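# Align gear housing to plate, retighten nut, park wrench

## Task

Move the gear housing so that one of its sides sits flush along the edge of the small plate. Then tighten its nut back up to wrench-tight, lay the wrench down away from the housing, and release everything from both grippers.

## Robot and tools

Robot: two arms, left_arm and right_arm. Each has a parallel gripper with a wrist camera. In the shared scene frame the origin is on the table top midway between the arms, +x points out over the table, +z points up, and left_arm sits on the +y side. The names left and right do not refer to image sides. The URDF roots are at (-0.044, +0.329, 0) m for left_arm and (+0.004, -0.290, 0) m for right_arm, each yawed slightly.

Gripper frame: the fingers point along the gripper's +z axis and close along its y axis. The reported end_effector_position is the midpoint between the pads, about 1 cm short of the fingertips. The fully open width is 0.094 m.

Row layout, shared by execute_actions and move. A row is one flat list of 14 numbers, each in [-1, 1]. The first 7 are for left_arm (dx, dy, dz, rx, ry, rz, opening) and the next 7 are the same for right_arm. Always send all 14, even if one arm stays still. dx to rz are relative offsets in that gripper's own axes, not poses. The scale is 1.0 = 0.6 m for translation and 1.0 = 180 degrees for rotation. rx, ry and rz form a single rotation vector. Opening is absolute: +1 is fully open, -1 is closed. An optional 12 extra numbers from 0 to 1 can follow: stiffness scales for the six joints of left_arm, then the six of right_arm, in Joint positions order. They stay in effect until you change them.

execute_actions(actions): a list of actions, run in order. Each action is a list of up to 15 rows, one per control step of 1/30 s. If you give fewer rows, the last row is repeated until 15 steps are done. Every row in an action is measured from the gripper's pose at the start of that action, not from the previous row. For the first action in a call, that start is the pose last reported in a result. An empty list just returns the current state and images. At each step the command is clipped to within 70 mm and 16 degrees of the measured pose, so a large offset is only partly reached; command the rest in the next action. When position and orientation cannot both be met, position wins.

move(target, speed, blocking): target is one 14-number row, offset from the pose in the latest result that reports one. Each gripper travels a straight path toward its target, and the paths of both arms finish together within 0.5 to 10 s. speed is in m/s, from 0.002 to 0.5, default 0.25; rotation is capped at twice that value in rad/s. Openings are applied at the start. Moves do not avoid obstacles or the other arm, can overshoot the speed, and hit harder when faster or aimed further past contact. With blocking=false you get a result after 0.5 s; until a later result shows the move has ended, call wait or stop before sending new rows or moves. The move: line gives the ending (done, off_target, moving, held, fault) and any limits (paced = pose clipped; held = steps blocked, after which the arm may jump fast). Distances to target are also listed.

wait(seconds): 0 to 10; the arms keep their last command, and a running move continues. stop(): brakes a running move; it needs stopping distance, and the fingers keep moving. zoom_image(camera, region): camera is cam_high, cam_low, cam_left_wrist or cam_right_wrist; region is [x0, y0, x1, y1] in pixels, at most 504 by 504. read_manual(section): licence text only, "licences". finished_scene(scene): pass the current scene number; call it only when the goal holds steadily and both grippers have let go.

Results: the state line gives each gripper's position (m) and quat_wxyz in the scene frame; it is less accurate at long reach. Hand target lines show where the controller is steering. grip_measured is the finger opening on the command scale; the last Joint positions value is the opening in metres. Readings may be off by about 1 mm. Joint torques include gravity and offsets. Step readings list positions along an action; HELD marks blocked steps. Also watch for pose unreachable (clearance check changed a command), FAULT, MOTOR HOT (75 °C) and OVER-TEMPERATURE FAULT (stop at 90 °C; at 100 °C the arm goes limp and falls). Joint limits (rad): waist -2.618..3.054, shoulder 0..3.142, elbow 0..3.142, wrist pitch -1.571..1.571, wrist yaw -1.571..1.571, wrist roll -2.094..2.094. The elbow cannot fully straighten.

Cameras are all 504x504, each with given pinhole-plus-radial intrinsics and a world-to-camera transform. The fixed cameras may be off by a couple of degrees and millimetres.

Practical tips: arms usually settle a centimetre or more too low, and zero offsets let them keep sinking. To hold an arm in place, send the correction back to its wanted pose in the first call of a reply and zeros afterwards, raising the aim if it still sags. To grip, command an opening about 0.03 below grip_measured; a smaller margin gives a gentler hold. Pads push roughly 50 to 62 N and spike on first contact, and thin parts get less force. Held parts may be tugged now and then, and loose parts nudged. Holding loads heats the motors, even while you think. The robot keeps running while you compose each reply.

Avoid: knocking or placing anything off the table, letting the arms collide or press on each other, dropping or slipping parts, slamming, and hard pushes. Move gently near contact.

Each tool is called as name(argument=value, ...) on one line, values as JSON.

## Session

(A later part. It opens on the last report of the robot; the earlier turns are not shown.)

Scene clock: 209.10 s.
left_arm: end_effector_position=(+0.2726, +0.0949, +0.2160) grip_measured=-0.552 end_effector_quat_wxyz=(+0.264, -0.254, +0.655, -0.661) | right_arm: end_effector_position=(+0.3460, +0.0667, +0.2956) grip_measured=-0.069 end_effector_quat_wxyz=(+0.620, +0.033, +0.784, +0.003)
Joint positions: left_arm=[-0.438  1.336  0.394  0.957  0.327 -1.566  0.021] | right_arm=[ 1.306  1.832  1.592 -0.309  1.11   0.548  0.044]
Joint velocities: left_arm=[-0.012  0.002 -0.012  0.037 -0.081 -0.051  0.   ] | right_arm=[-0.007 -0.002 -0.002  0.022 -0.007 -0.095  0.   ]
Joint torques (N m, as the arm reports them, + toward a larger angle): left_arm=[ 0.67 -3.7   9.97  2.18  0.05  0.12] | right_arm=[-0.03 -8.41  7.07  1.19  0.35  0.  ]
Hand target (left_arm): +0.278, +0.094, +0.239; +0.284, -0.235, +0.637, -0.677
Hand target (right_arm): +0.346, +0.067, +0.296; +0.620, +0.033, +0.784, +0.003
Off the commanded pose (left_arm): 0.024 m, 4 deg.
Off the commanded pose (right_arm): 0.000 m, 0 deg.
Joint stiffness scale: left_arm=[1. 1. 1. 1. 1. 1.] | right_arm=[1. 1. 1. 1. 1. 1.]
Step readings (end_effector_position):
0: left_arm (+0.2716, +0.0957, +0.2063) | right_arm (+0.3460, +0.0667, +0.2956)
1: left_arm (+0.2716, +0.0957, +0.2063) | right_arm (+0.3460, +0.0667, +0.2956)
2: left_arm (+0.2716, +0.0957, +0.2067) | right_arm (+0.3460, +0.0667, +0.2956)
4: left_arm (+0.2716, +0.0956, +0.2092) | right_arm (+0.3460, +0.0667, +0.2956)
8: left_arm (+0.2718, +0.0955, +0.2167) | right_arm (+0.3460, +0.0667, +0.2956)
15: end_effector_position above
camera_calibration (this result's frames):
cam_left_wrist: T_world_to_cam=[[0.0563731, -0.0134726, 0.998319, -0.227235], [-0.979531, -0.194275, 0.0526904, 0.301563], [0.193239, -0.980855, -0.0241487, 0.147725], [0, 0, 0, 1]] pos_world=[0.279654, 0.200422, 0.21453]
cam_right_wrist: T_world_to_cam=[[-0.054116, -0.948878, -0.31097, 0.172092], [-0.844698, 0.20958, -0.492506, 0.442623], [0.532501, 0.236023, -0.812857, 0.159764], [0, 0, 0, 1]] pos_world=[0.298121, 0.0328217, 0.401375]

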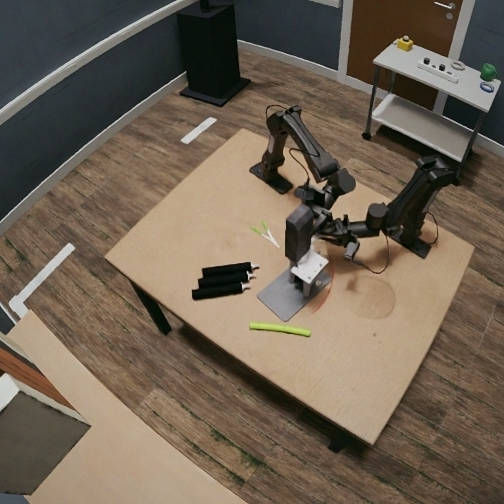

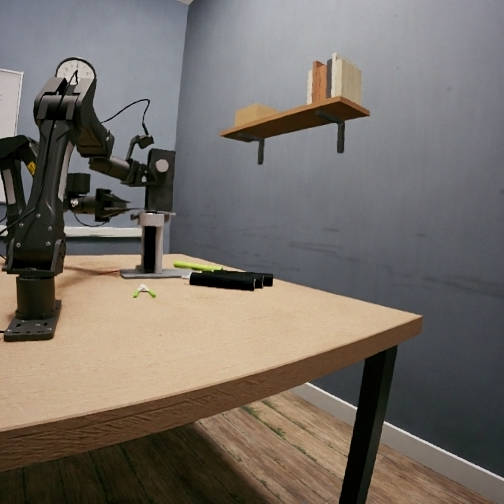

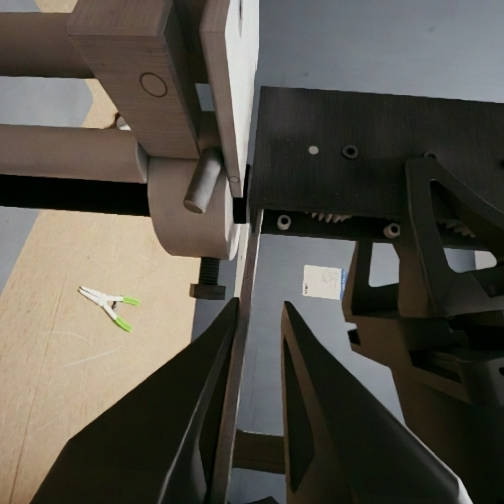

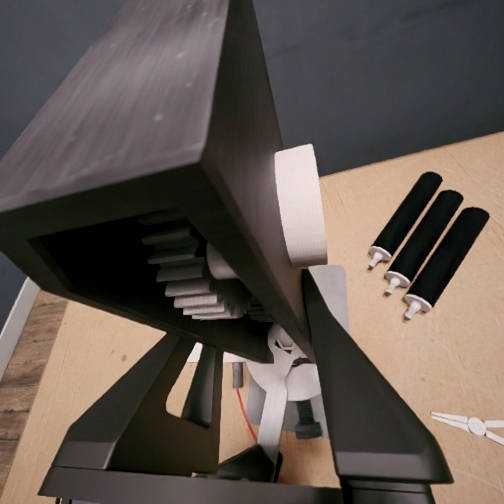

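execute_actions(actions=[[[0,-0.01,0,0.008,0,0.003,-0.6,0,0,0,0,0,0,-0.3],[0,-0.01,0,0.008,0,0.003,-0.65,0,0,0,0,0,0,-0.3],[0,-0.01,0,0.008,0,0.003,-0.7,0,0,0,0,0,0,-0.3],[0,-0.01,0,0.008,0,0.003,-0.75,0,0,0,0,0,0,-0.3],[0,-0.01,0,0.008,0,0.003,-0.8,0,0,0,0,0,0,-0.3],[0,-0.01,0,0.008,0,0.003,-0.85,0,0,0,0,0,0,-0.3],[0,-0.01,0,0.008,0,0.003,-0.9,0,0,0,0,0,0,-0.3],[0,-0.01,0,0.008,0,0.003,-1,0,0,0,0,0,0,-0.3]]])

zoom_image(camera="cam_right_wrist", region=[180,300,360,480])

Scene clock: 209.83 s.
left_arm: end_effector_position=(+0.2725, +0.0948, +0.2166) grip_measured=-0.905 end_effector_quat_wxyz=(+0.264, -0.253, +0.654, -0.662) | right_arm: end_effector_position=(+0.3460, +0.0667, +0.2956) grip_measured=-0.069 end_effector_quat_wxyz=(+0.620, +0.033, +0.784, +0.003)
Joint positions: left_arm=[-0.438  1.336  0.394  0.96   0.328 -1.566  0.004] | right_arm=[ 1.306  1.832  1.592 -0.309  1.11   0.548  0.044]
Joint velocities: left_arm=[ 0.002  0.007 -0.002 -0.081  0.037 -0.051  0.   ] | right_arm=[ 0.012  0.007  0.017  0.051  0.007 -0.007  0.   ]
Joint torques (N m, as the arm reports them, + toward a larger angle): left_arm=[-0.01 -3.89  6.4   2.11  0.06  0.02] | right_arm=[ 0.05 -8.46  7.1   1.18  0.36 -0.01]
Hand target (left_arm): +0.272, +0.095, +0.222; +0.270, -0.248, +0.648, -0.668
Hand target (right_arm): +0.346, +0.067, +0.296; +0.620, +0.033, +0.784, +0.003
Off the commanded pose (left_arm): 0.005 m, 1 deg.
Off the commanded pose (right_arm): 0.000 m, 0 deg.
Joint stiffness scale: left_arm=[1. 1. 1. 1. 1. 1.] | right_arm=[1. 1. 1. 1. 1. 1.]
Step readings (end_effector_position):
0: left_arm (+0.2725, +0.0948, +0.2166) | right_arm (+0.3460, +0.0667, +0.2956)
1: left_arm (+0.2725, +0.0948, +0.2166) | right_arm (+0.3460, +0.0667, +0.2956)
2: left_arm (+0.2725, +0.0948, +0.2166) | right_arm (+0.3460, +0.0667, +0.2956)
4: left_arm (+0.2725, +0.0948, +0.2166) | right_arm (+0.3460, +0.0667, +0.2956)
8: left_arm (+0.2725, +0.0948, +0.2166) | right_arm (+0.3460, +0.0667, +0.2956)
15: end_effector_position above
camera_calibration (this result's frames):
cam_left_wrist: T_world_to_cam=[[0.054296, -0.0119771, 0.998453, -0.227474], [-0.979714, -0.193817, 0.050952, 0.301847], [0.192907, -0.980965, -0.0222577, 0.147402], [0, 0, 0, 1]] pos_world=[0.27964, 0.200375, 0.215023]
cam_right_wrist: T_world_to_cam=[[-0.054116, -0.948878, -0.31097, 0.172092], [-0.844698, 0.20958, -0.492506, 0.442623], [0.532501, 0.236023, -0.812857, 0.159764], [0, 0, 0, 1]] pos_world=[0.298121, 0.0328217, 0.401375]

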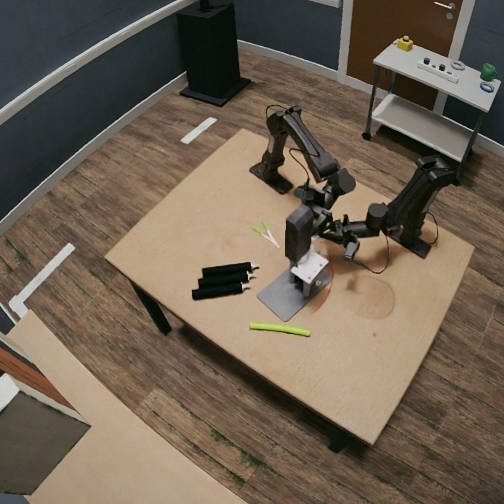

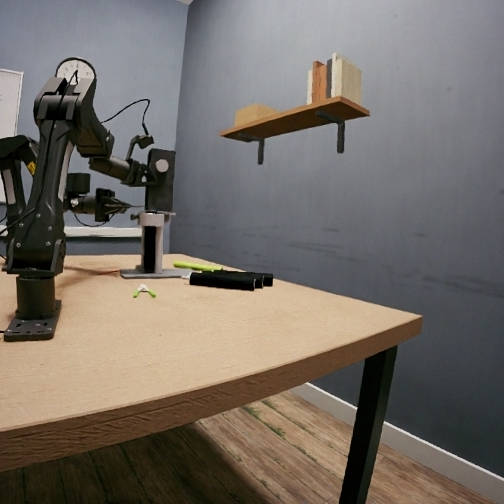

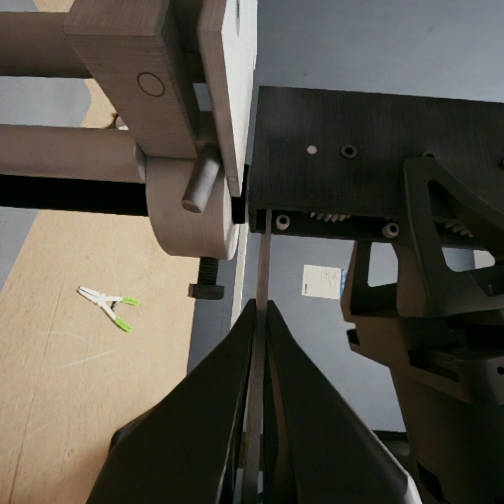

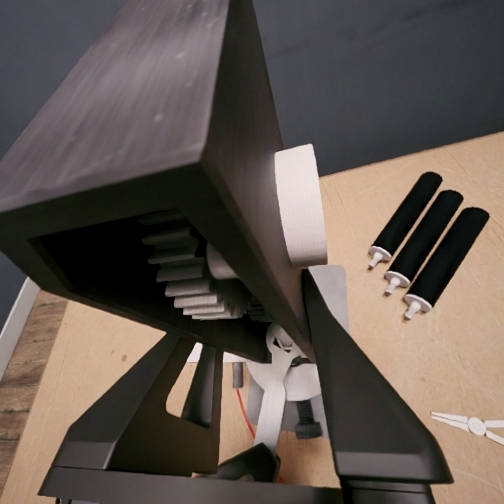

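Region (180, 300, 360, 480) of cam_right_wrist's 504x504 image, scaled by 2.800, with more detail than that image has.

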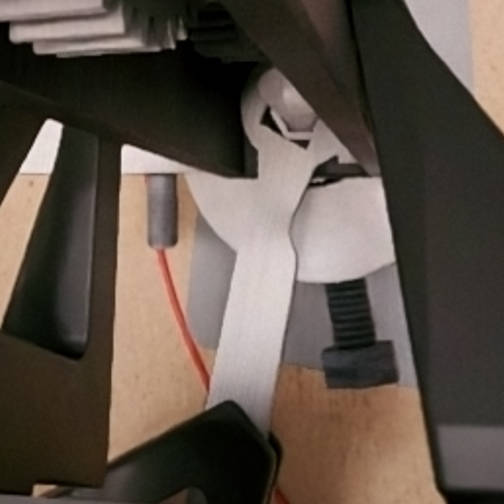

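move(target=[0.058,-0.012,-0.032,0.006,-0.067,0,-1,0,0,0,0,0,0,-0.3], speed=0.02)

zoom_image(camera="cam_right_wrist", region=[180,300,360,480])

Scene clock: 215.43 s.
left_arm: end_effector_position=(+0.2372, +0.0825, +0.2152) grip_measured=-0.905 end_effector_quat_wxyz=(+0.327, -0.324, +0.626, -0.630) | right_arm: end_effector_position=(+0.3460, +0.0667, +0.2956) grip_measured=-0.069 end_effector_quat_wxyz=(+0.620, +0.033, +0.784, +0.003)
Joint positions: left_arm=[-0.765  1.209  0.322  0.894 -0.205 -1.567  0.004] | right_arm=[ 1.306  1.832  1.592 -0.309  1.11   0.548  0.044]
Joint velocities: left_arm=[-0.002  0.017 -0.012  0.037  0.022 -0.022 -0.   ] | right_arm=[ 0.017 -0.007  0.002 -0.007 -0.051 -0.051 -0.001]
Joint torques (N m, as the arm reports them, + toward a larger angle): left_arm=[-0.85 -5.03  5.79  2.01 -0.05  0.06] | right_arm=[ 0.05 -8.44  7.08  1.2   0.36  0.01]
Hand target (left_arm): +0.234, +0.085, +0.223; +0.333, -0.320, +0.616, -0.638
Hand target (right_arm): +0.346, +0.067, +0.296; +0.620, +0.033, +0.784, +0.003
Off the commanded pose (left_arm): 0.009 m, 2 deg.
Off the commanded pose (right_arm): 0.000 m, 0 deg.
Joint stiffness scale: left_arm=[1. 1. 1. 1. 1. 1.] | right_arm=[1. 1. 1. 1. 1. 1.]
move: done
camera_calibration (this result's frames):
cam_left_wrist: T_world_to_cam=[[0.0678711, 0.000357226, 0.997694, -0.22832], [-0.918227, -0.391076, 0.0626051, 0.26409], [0.390196, -0.920358, -0.0262147, 0.0911486], [0, 0, 0, 1]] pos_world=[0.222425, 0.18725, 0.213649]
cam_right_wrist: T_world_to_cam=[[-0.054116, -0.948878, -0.31097, 0.172092], [-0.844698, 0.20958, -0.492506, 0.442623], [0.532501, 0.236023, -0.812857, 0.159764], [0, 0, 0, 1]] pos_world=[0.298121, 0.0328217, 0.401375]

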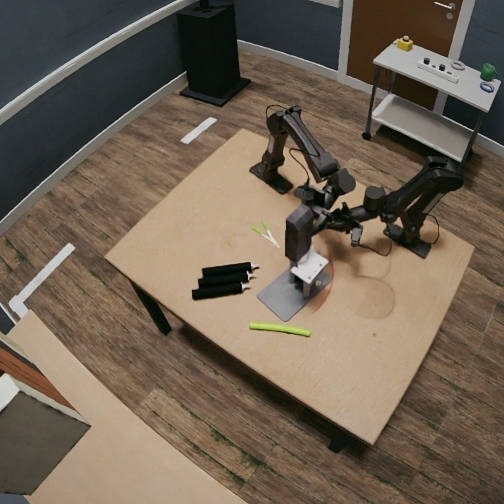

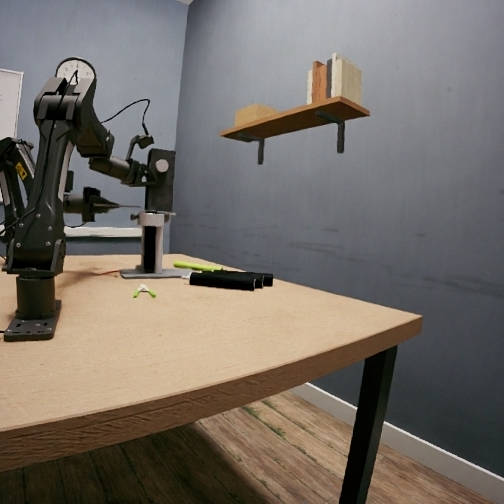

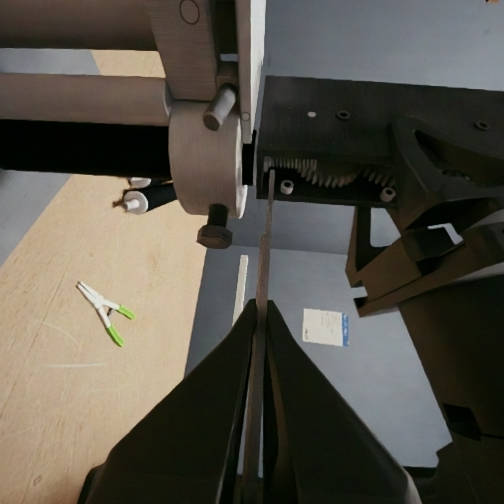

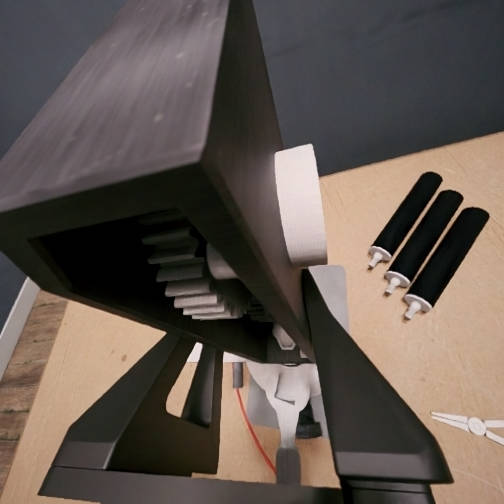

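Region (180, 300, 360, 480) of cam_right_wrist's 504x504 image, scaled by 2.800, with more detail than that image has.

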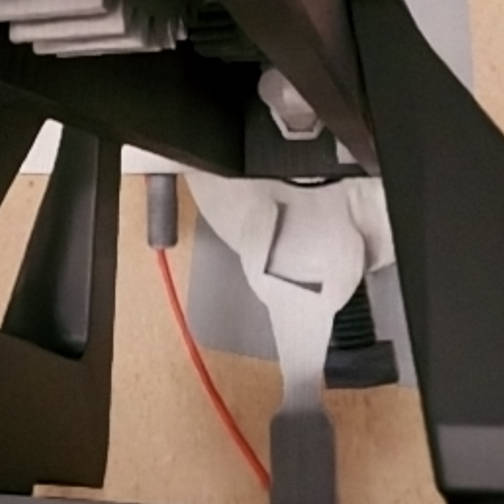

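move(target=[-0.33,-0.07,-0.17,0,-0.194,0,-1,0,0,0,0,0,0,1], speed=0.15)

move(target=[0,0,0.1,0,0,0.5,-1,0,0,-0.12,0,0,0,1], speed=0.4)

move(target=[0.26,0,0.1,0,0.19,0,-1,-0.05,-0.2,0.0,-0.15,0,0,1], speed=0.15)

Scene clock: 218.23 s.
left_arm: end_effector_position=(+0.2657, +0.3031, +0.2249) grip_measured=-0.905 end_effector_quat_wxyz=(+0.485, -0.512, +0.523, -0.479) | right_arm: end_effector_position=(+0.3460, +0.0667, +0.2956) grip_measured=+1.000 end_effector_quat_wxyz=(+0.620, +0.033, +0.784, +0.003)
Joint positions: left_arm=[-0.142  0.689  0.275  0.341 -0.193 -1.569  0.004] | right_arm=[ 1.306  1.832  1.592 -0.308  1.11   0.548  0.094]
Joint velocities: left_arm=[-0.007  0.027  0.012  0.007  0.007  0.007  0.   ] | right_arm=[-0.012 -0.012 -0.002  0.022 -0.007  0.066  0.   ]
Joint torques (N m, as the arm reports them, + toward a larger angle): left_arm=[ 0.67 -2.21 11.51  2.1   0.06  0.02] | right_arm=[ 0.01 -8.45  7.08  1.2   0.36  0.  ]
Hand target (left_arm): +0.265, +0.304, +0.256; +0.501, -0.497, +0.500, -0.502
Hand target (right_arm): +0.346, +0.067, +0.296; +0.620, +0.033, +0.784, +0.003
Off the commanded pose (left_arm): 0.032 m, 5 deg.
Off the commanded pose (right_arm): 0.000 m, 0 deg.
Joint stiffness scale: left_arm=[1. 1. 1. 1. 1. 1.] | right_arm=[1. 1. 1. 1. 1. 1.]
move: off_target (left_arm)
camera_calibration (this result's frames):
cam_left_wrist: T_world_to_cam=[[0.133569, 0.0249545, 0.990725, -0.26342], [-0.522821, -0.847481, 0.0918329, 0.402701], [0.841913, -0.530238, -0.10015, 0.0616841], [0, 0, 0, 1]] pos_world=[0.193793, 0.380562, 0.230174]
cam_right_wrist: T_world_to_cam=[[-0.0540657, -0.94877, -0.311306, 0.172209], [-0.844618, 0.20975, -0.49257, 0.442632], [0.532632, 0.236304, -0.812689, 0.159677], [0, 0, 0, 1]] pos_world=[0.298117, 0.0328122, 0.401404]

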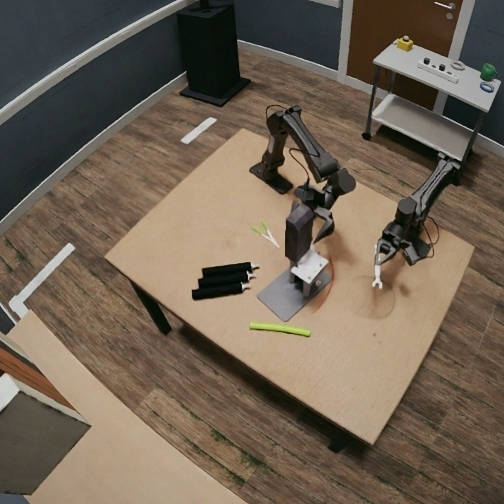

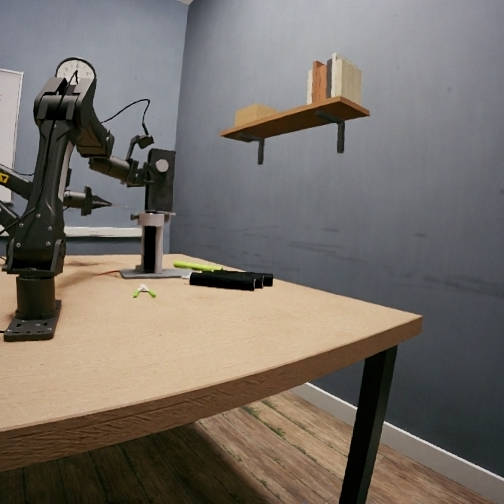

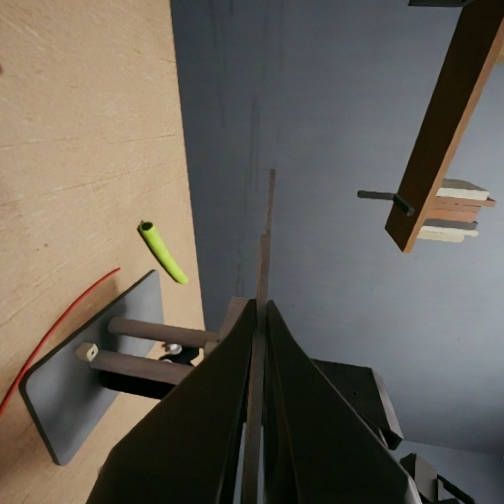

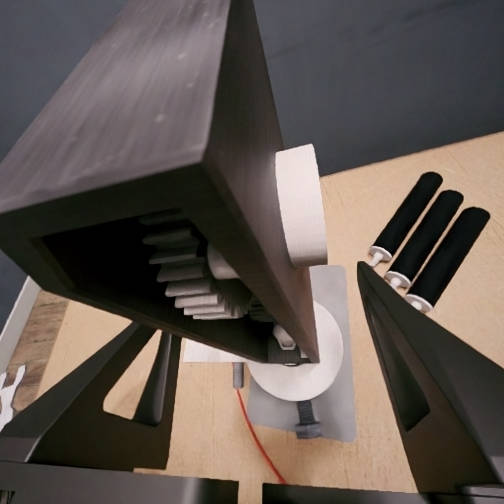

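Scene clock: 220.87 s.
left_arm: end_effector_position=(+0.3180, +0.3024, +0.1962) grip_measured=-0.905 end_effector_quat_wxyz=(+0.657, +0.008, +0.754, +0.005) | right_arm: end_effector_position=(+0.2797, +0.0752, +0.2961) grip_measured=+1.000 end_effector_quat_wxyz=(+0.611, +0.021, +0.791, +0.003)
Joint positions: left_arm=[-0.091  1.087  0.343  0.604 -0.141 -0.001  0.004] | right_arm=[ 1.468  1.812  1.639 -0.634  1.214  0.807  0.094]
Joint velocities: left_arm=[-0.007  0.017  0.002  0.051 -0.066  0.022 -0.001] | right_arm=[ 0.012 -0.007  0.007  0.022 -0.066 -0.022  0.   ]
Joint torques (N m, as the arm reports them, + toward a larger angle): left_arm=[ 0.64 -2.16 10.39  2.34  0.04 -0.04] | right_arm=[ 0.55 -9.39  8.44  0.74  0.82  0.03]
Hand target (left_arm): +0.325, +0.303, +0.220; +0.681, +0.008, +0.732, +0.005
Hand target (right_arm): +0.277, +0.069, +0.313; +0.620, +0.032, +0.784, +0.005
Off the commanded pose (left_arm): 0.026 m, 4 deg.
Off the commanded pose (right_arm): 0.018 m, 2 deg.
Joint stiffness scale: left_arm=[1. 1. 1. 1. 1. 1.] | right_arm=[1. 1. 1. 1. 1. 1.]
move: off_target (left_arm, right_arm)
camera_calibration (this result's frames):
cam_left_wrist: T_world_to_cam=[[0.0615827, -0.998006, 0.0138323, 0.282037], [-0.63694, -0.0499652, -0.769293, 0.396158], [0.76845, 0.0385647, -0.638747, -0.0285421], [0, 0, 0, 1]] pos_world=[0.256894, 0.302369, 0.282629]
cam_right_wrist: T_world_to_cam=[[-0.0437721, -0.95379, -0.297268, 0.170155], [-0.858726, 0.187986, -0.476709, 0.385937], [0.510562, 0.234405, -0.827273, 0.20396], [0, 0, 0, 1]] pos_world=[0.234728, 0.0419327, 0.403292]

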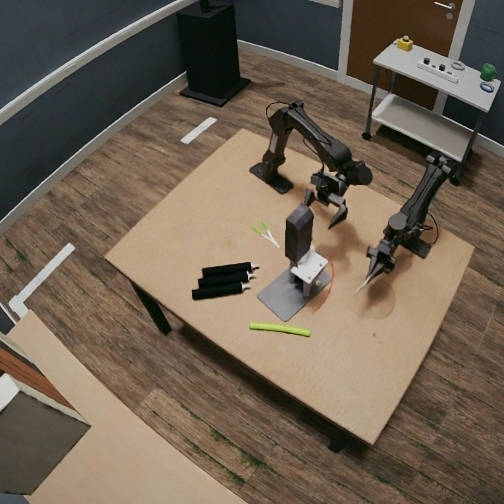

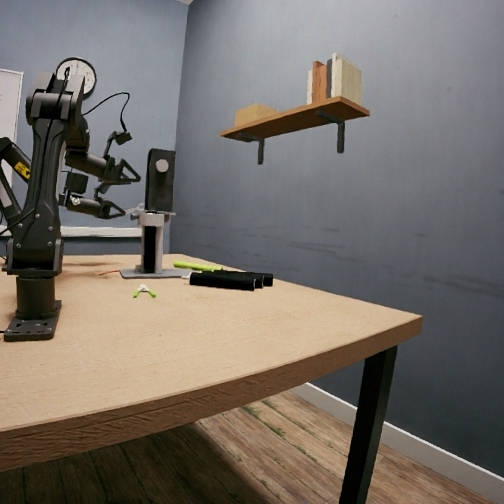

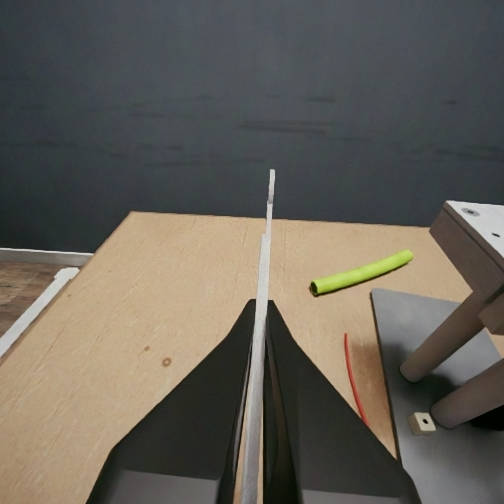

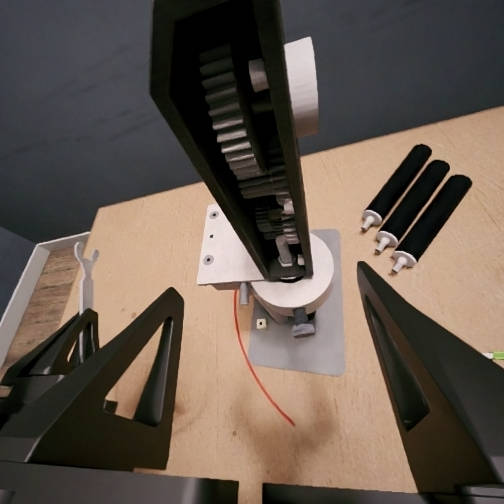

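Scene clock: 223.47 s.
left_arm: end_effector_position=(+0.3555, +0.3033, +0.0375) grip_measured=-0.905 end_effector_quat_wxyz=(+0.419, +0.010, +0.908, +0.009) | right_arm: end_effector_position=(+0.2869, -0.0421, +0.3208) grip_measured=+1.000 end_effector_quat_wxyz=(+0.595, -0.118, +0.774, +0.184)
Joint positions: left_arm=[-0.052  1.642  0.59   0.343 -0.088 -0.043  0.004] | right_arm=[ 1.106  1.077  0.946 -0.123  0.47   0.267  0.094]
Joint velocities: left_arm=[-0.017 -0.017  0.002 -0.051 -0.051 -0.007 -0.001] | right_arm=[ 0.007 -0.007 -0.007 -0.022 -0.037 -0.007  0.   ]
Joint torques (N m, as the arm reports them, + toward a larger angle): left_arm=[ 0.73 -4.86  7.8   1.36  0.09 -0.08] | right_arm=[-0.79 -3.78  6.53  1.62 -0.01 -0.09]
Hand target (left_arm): +0.357, +0.304, +0.033; +0.406, +0.007, +0.914, +0.006
Hand target (right_arm): +0.285, -0.045, +0.322; +0.597, -0.120, +0.771, +0.186
Off the commanded pose (left_arm): 0.004 m, 2 deg.
Off the commanded pose (right_arm): 0.005 m, 1 deg.
Joint stiffness scale: left_arm=[1. 1. 1. 1. 1. 1.] | right_arm=[1. 1. 1. 1. 1. 1.]
move: done
camera_calibration (this result's frames):
cam_left_wrist: T_world_to_cam=[[0.0629061, -0.997464, -0.0332879, 0.283931], [-0.950362, -0.0496851, -0.307154, 0.392014], [0.304721, 0.0509574, -0.951078, 0.0140014], [0, 0, 0, 1]] pos_world=[0.350427, 0.301975, 0.143176]
cam_right_wrist: T_world_to_cam=[[0.36339, -0.839162, -0.404667, -0.0115515], [-0.866545, -0.144941, -0.477589, 0.414401], [0.342122, 0.524213, -0.779842, 0.293528], [0, 0, 0, 1]] pos_world=[0.262873, -0.103501, 0.422144]

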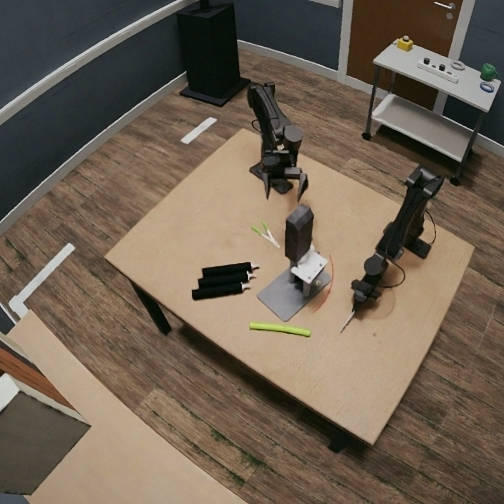

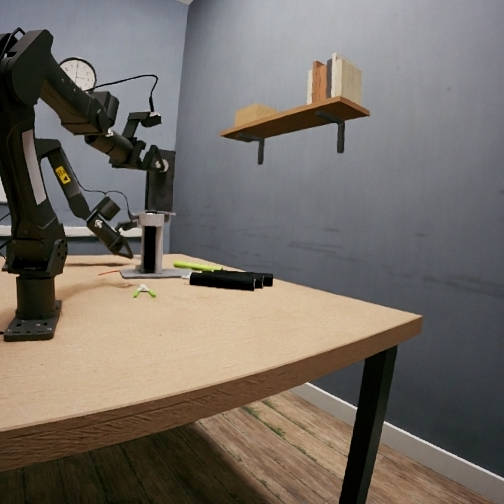

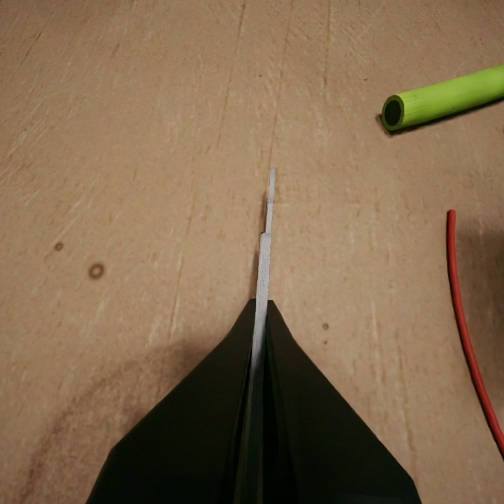

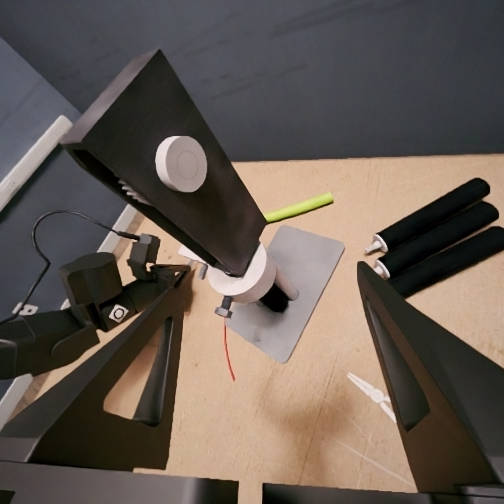

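Head touches the table. Lower the pinch while pitching up.

move(target=[0.024,0,0.02,0,-0.06,0,-1,0,0,0,0,0,0,1], speed=0.04)

move(target=[0,0,0,0,0,0,0.2,0,0,0,0,0,0,1])

move(target=[-0.15,0,-0.1,0,0,0,0.2,0,0,0,0,0,0,1], speed=0.15)

zoom_image(camera="cam_high", region=[250,200,400,350])

Scene clock: 226.30 s.
left_arm: end_effector_position=(+0.3612, +0.3033, +0.0228) grip_measured=-0.905 end_effector_quat_wxyz=(+0.506, +0.008, +0.862, +0.004) | right_arm: end_effector_position=(+0.2867, -0.0418, +0.3207) grip_measured=+1.000 end_effector_quat_wxyz=(+0.595, -0.118, +0.774, +0.185)
Joint positions: left_arm=[-0.052  1.826  0.437  0.878 -0.092 -0.033  0.004] | right_arm=[ 1.106  1.077  0.946 -0.123  0.468  0.266  0.094]
Joint velocities: left_arm=[-0.012  0.012 -0.007  0.007  0.051 -0.037 -0.001] | right_arm=[-0.002  0.012 -0.017 -0.022 -0.037 -0.037  0.   ]
Joint torques (N m, as the arm reports them, + toward a larger angle): left_arm=[-0.36 -5.68  2.72  1.93 -0.08  0.03] | right_arm=[ 0.05 -2.45  7.44  1.59  0.12 -0.01]
Hand target (left_arm): +0.356, +0.304, +0.018; +0.503, +0.011, +0.864, +0.008
Hand target (right_arm): +0.287, -0.042, +0.321; +0.595, -0.118, +0.774, +0.184
Off the commanded pose (left_arm): 0.007 m, 1 deg.
Off the commanded pose (right_arm): 0.000 m, 0 deg.
Joint stiffness scale: left_arm=[1. 1. 1. 1. 1. 1.] | right_arm=[1. 1. 1. 1. 1. 1.]
move: done
camera_calibration (this result's frames):
cam_left_wrist: T_world_to_cam=[[0.0643088, -0.997882, -0.00974676, 0.282181], [-0.872036, -0.0514445, -0.48673, 0.369217], [0.485198, 0.0398006, -0.873498, -0.0652239], [0, 0, 0, 1]] pos_world=[0.335471, 0.303174, 0.125487]
cam_right_wrist: T_world_to_cam=[[0.364919, -0.838478, -0.404707, -0.011656], [-0.866371, -0.146638, -0.477388, 0.414106], [0.340934, 0.524835, -0.779944, 0.293793], [0, 0, 0, 1]] pos_world=[0.262859, -0.103242, 0.422114]

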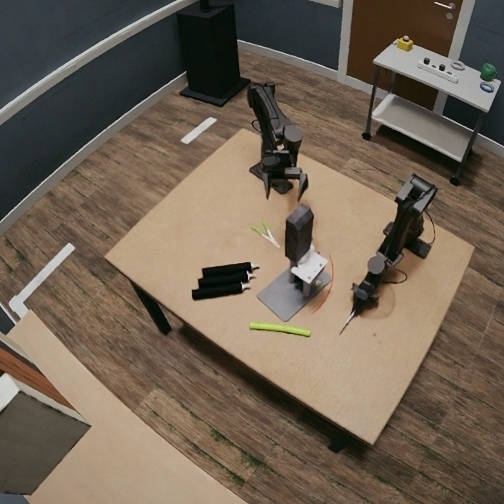

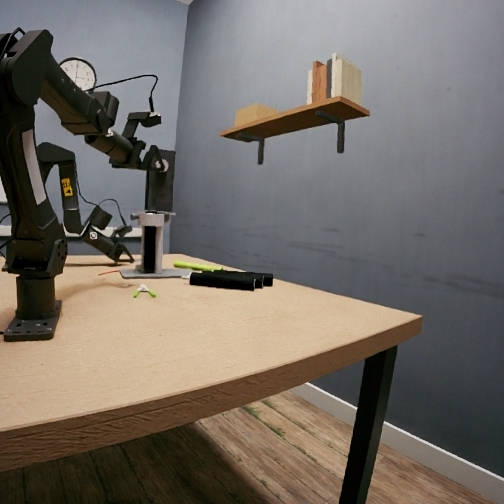

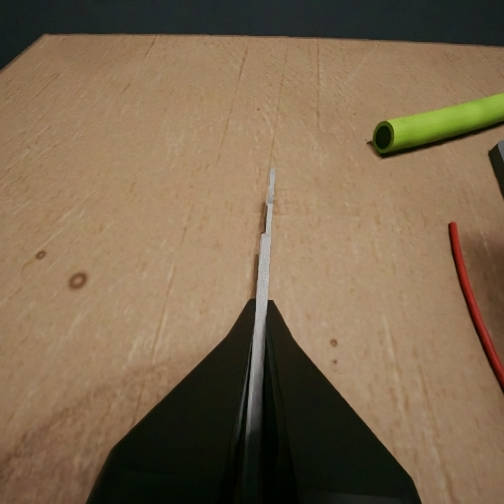

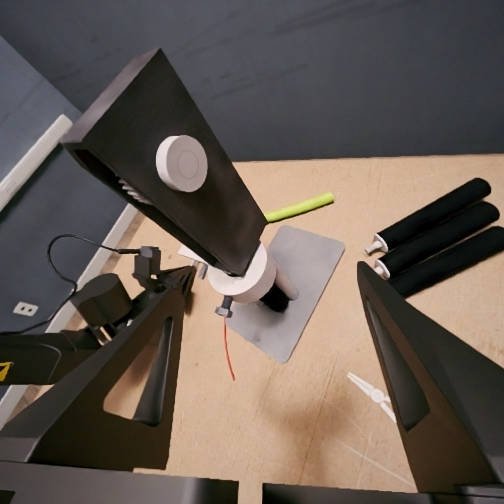

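Scene clock: 226.80 s.
left_arm: end_effector_position=(+0.3610, +0.3034, +0.0224) grip_measured=+0.198 end_effector_quat_wxyz=(+0.506, +0.009, +0.863, +0.004) | right_arm: end_effector_position=(+0.2867, -0.0418, +0.3207) grip_measured=+1.000 end_effector_quat_wxyz=(+0.595, -0.118, +0.774, +0.185)
Joint positions: left_arm=[-0.052  1.826  0.437  0.876 -0.092 -0.033  0.056] | right_arm=[ 1.106  1.077  0.946 -0.123  0.468  0.266  0.094]
Joint velocities: left_arm=[ 0.007 -0.002  0.007 -0.022 -0.037 -0.007  0.001] | right_arm=[-0.002  0.007 -0.002 -0.037 -0.051 -0.037  0.   ]
Joint torques (N m, as the arm reports them, + toward a larger angle): left_arm=[-0.04 -6.32  4.33  1.84  0.    0.  ] | right_arm=[ 0.06 -2.45  7.37  1.58  0.1   0.  ]
Hand target (left_arm): +0.361, +0.303, +0.023; +0.506, +0.008, +0.862, +0.004
Hand target (right_arm): +0.287, -0.042, +0.321; +0.595, -0.118, +0.774, +0.185
Off the commanded pose (left_arm): 0.001 m, 0 deg.
Off the commanded pose (right_arm): 0.000 m, 0 deg.
Joint stiffness scale: left_arm=[1. 1. 1. 1. 1. 1.] | right_arm=[1. 1. 1. 1. 1. 1.]
move: done
camera_calibration (this result's frames):
cam_left_wrist: T_world_to_cam=[[0.06429, -0.99788, -0.0100713, 0.282228], [-0.872958, -0.0513458, -0.485086, 0.36906], [0.483541, 0.039978, -0.874409, -0.0649693], [0, 0, 0, 1]] pos_world=[0.335444, 0.303177, 0.125058]
cam_right_wrist: T_world_to_cam=[[0.364919, -0.838478, -0.404707, -0.011656], [-0.866371, -0.146638, -0.477388, 0.414106], [0.340934, 0.524835, -0.779944, 0.293793], [0, 0, 0, 1]] pos_world=[0.262859, -0.103242, 0.422114]

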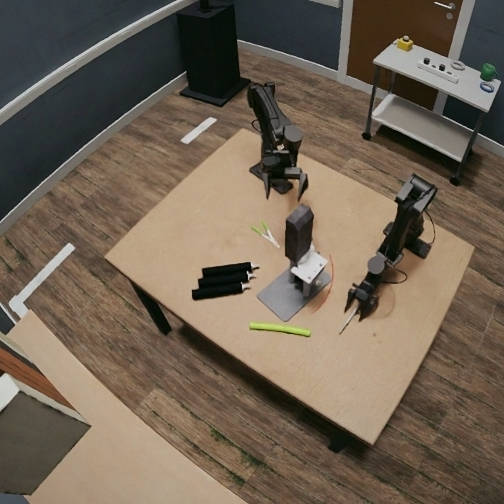

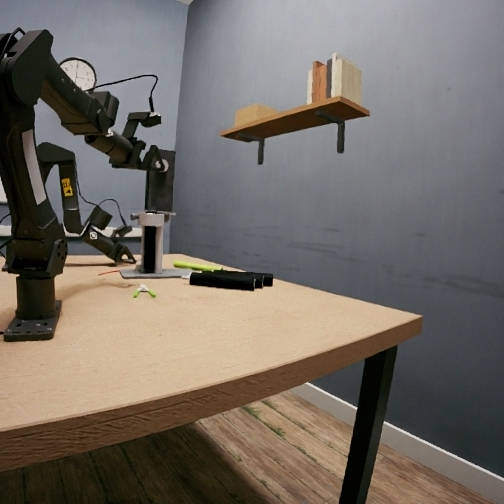

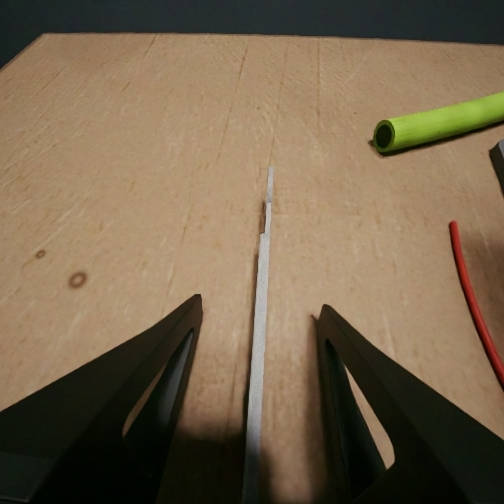

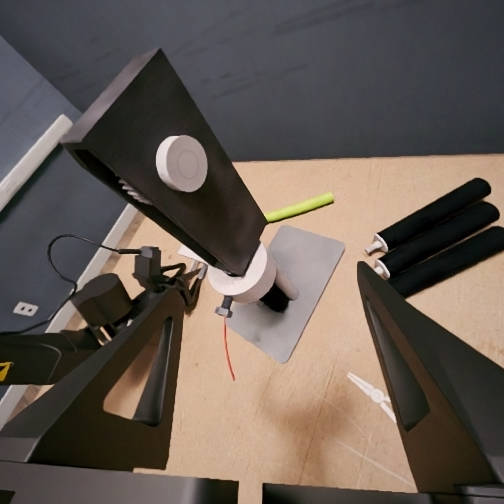

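Scene clock: 228.27 s.
left_arm: end_effector_position=(+0.3428, +0.3053, +0.1115) grip_measured=+0.198 end_effector_quat_wxyz=(+0.484, +0.010, +0.875, +0.006) | right_arm: end_effector_position=(+0.2867, -0.0418, +0.3207) grip_measured=+1.000 end_effector_quat_wxyz=(+0.595, -0.118, +0.774, +0.185)
Joint positions: left_arm=[-0.052  1.356  0.56   0.233 -0.092 -0.033  0.056] | right_arm=[ 1.106  1.077  0.946 -0.123  0.468  0.266  0.094]
Joint velocities: left_arm=[ 0.017 -0.002  0.007  0.037 -0.007  0.007  0.   ] | right_arm=[-0.002  0.002 -0.012  0.007  0.037 -0.007  0.   ]
Joint torques (N m, as the arm reports them, + toward a larger angle): left_arm=[-0.89 -5.84  9.51  1.82 -0.06 -0.06] | right_arm=[ 0.08 -2.55  7.39  1.58  0.09 -0.01]
Hand target (left_arm): +0.350, +0.302, +0.132; +0.506, +0.009, +0.863, +0.004
Hand target (right_arm): +0.287, -0.042, +0.321; +0.595, -0.118, +0.774, +0.185
Off the commanded pose (left_arm): 0.021 m, 3 deg.
Off the commanded pose (right_arm): 0.000 m, 0 deg.
Joint stiffness scale: left_arm=[1. 1. 1. 1. 1. 1.] | right_arm=[1. 1. 1. 1. 1. 1.]
move: off_target (left_arm)
camera_calibration (this result's frames):
cam_left_wrist: T_world_to_cam=[[0.0635926, -0.997806, -0.0184286, 0.287377], [-0.895646, -0.048917, -0.44207, 0.39881], [0.440199, 0.0446179, -0.896791, 0.0376131], [0, 0, 0, 1]] pos_world=[0.32236, 0.304577, 0.215329]
cam_right_wrist: T_world_to_cam=[[0.364919, -0.838478, -0.404707, -0.011656], [-0.866371, -0.146638, -0.477388, 0.414106], [0.340934, 0.524835, -0.779944, 0.293793], [0, 0, 0, 1]] pos_world=[0.262859, -0.103242, 0.422114]

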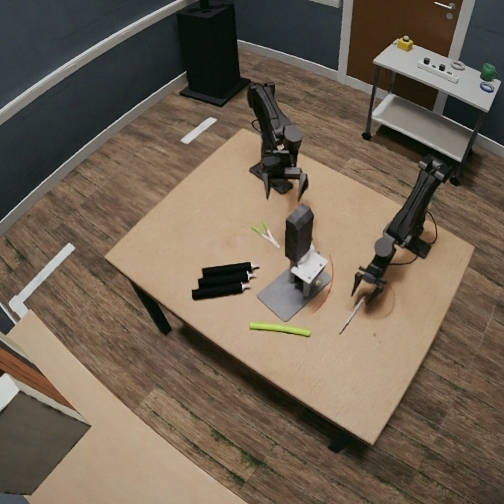

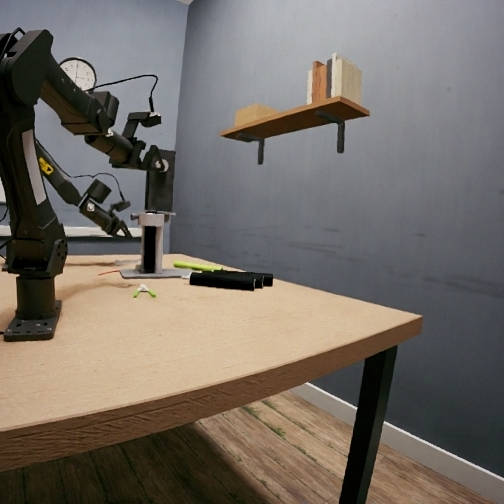

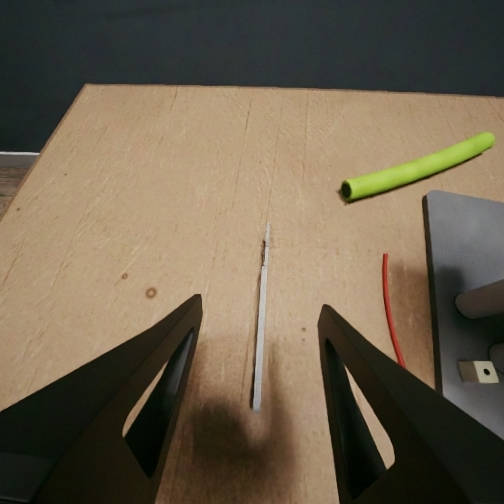

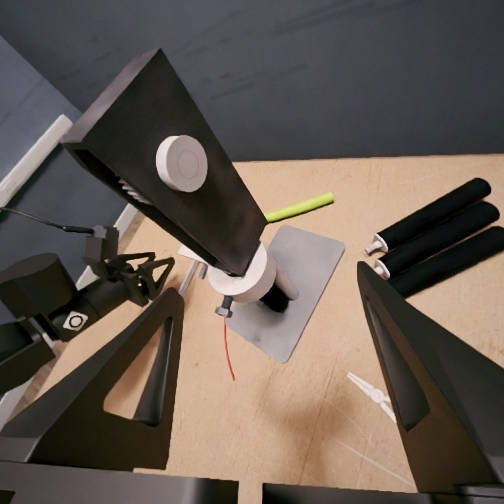

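Region (250, 200, 400, 350) of cam_high's 504x504 image, scaled by 3.360, with more detail than that image has.

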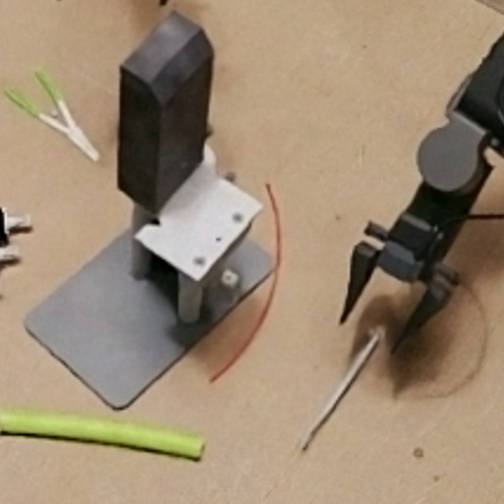

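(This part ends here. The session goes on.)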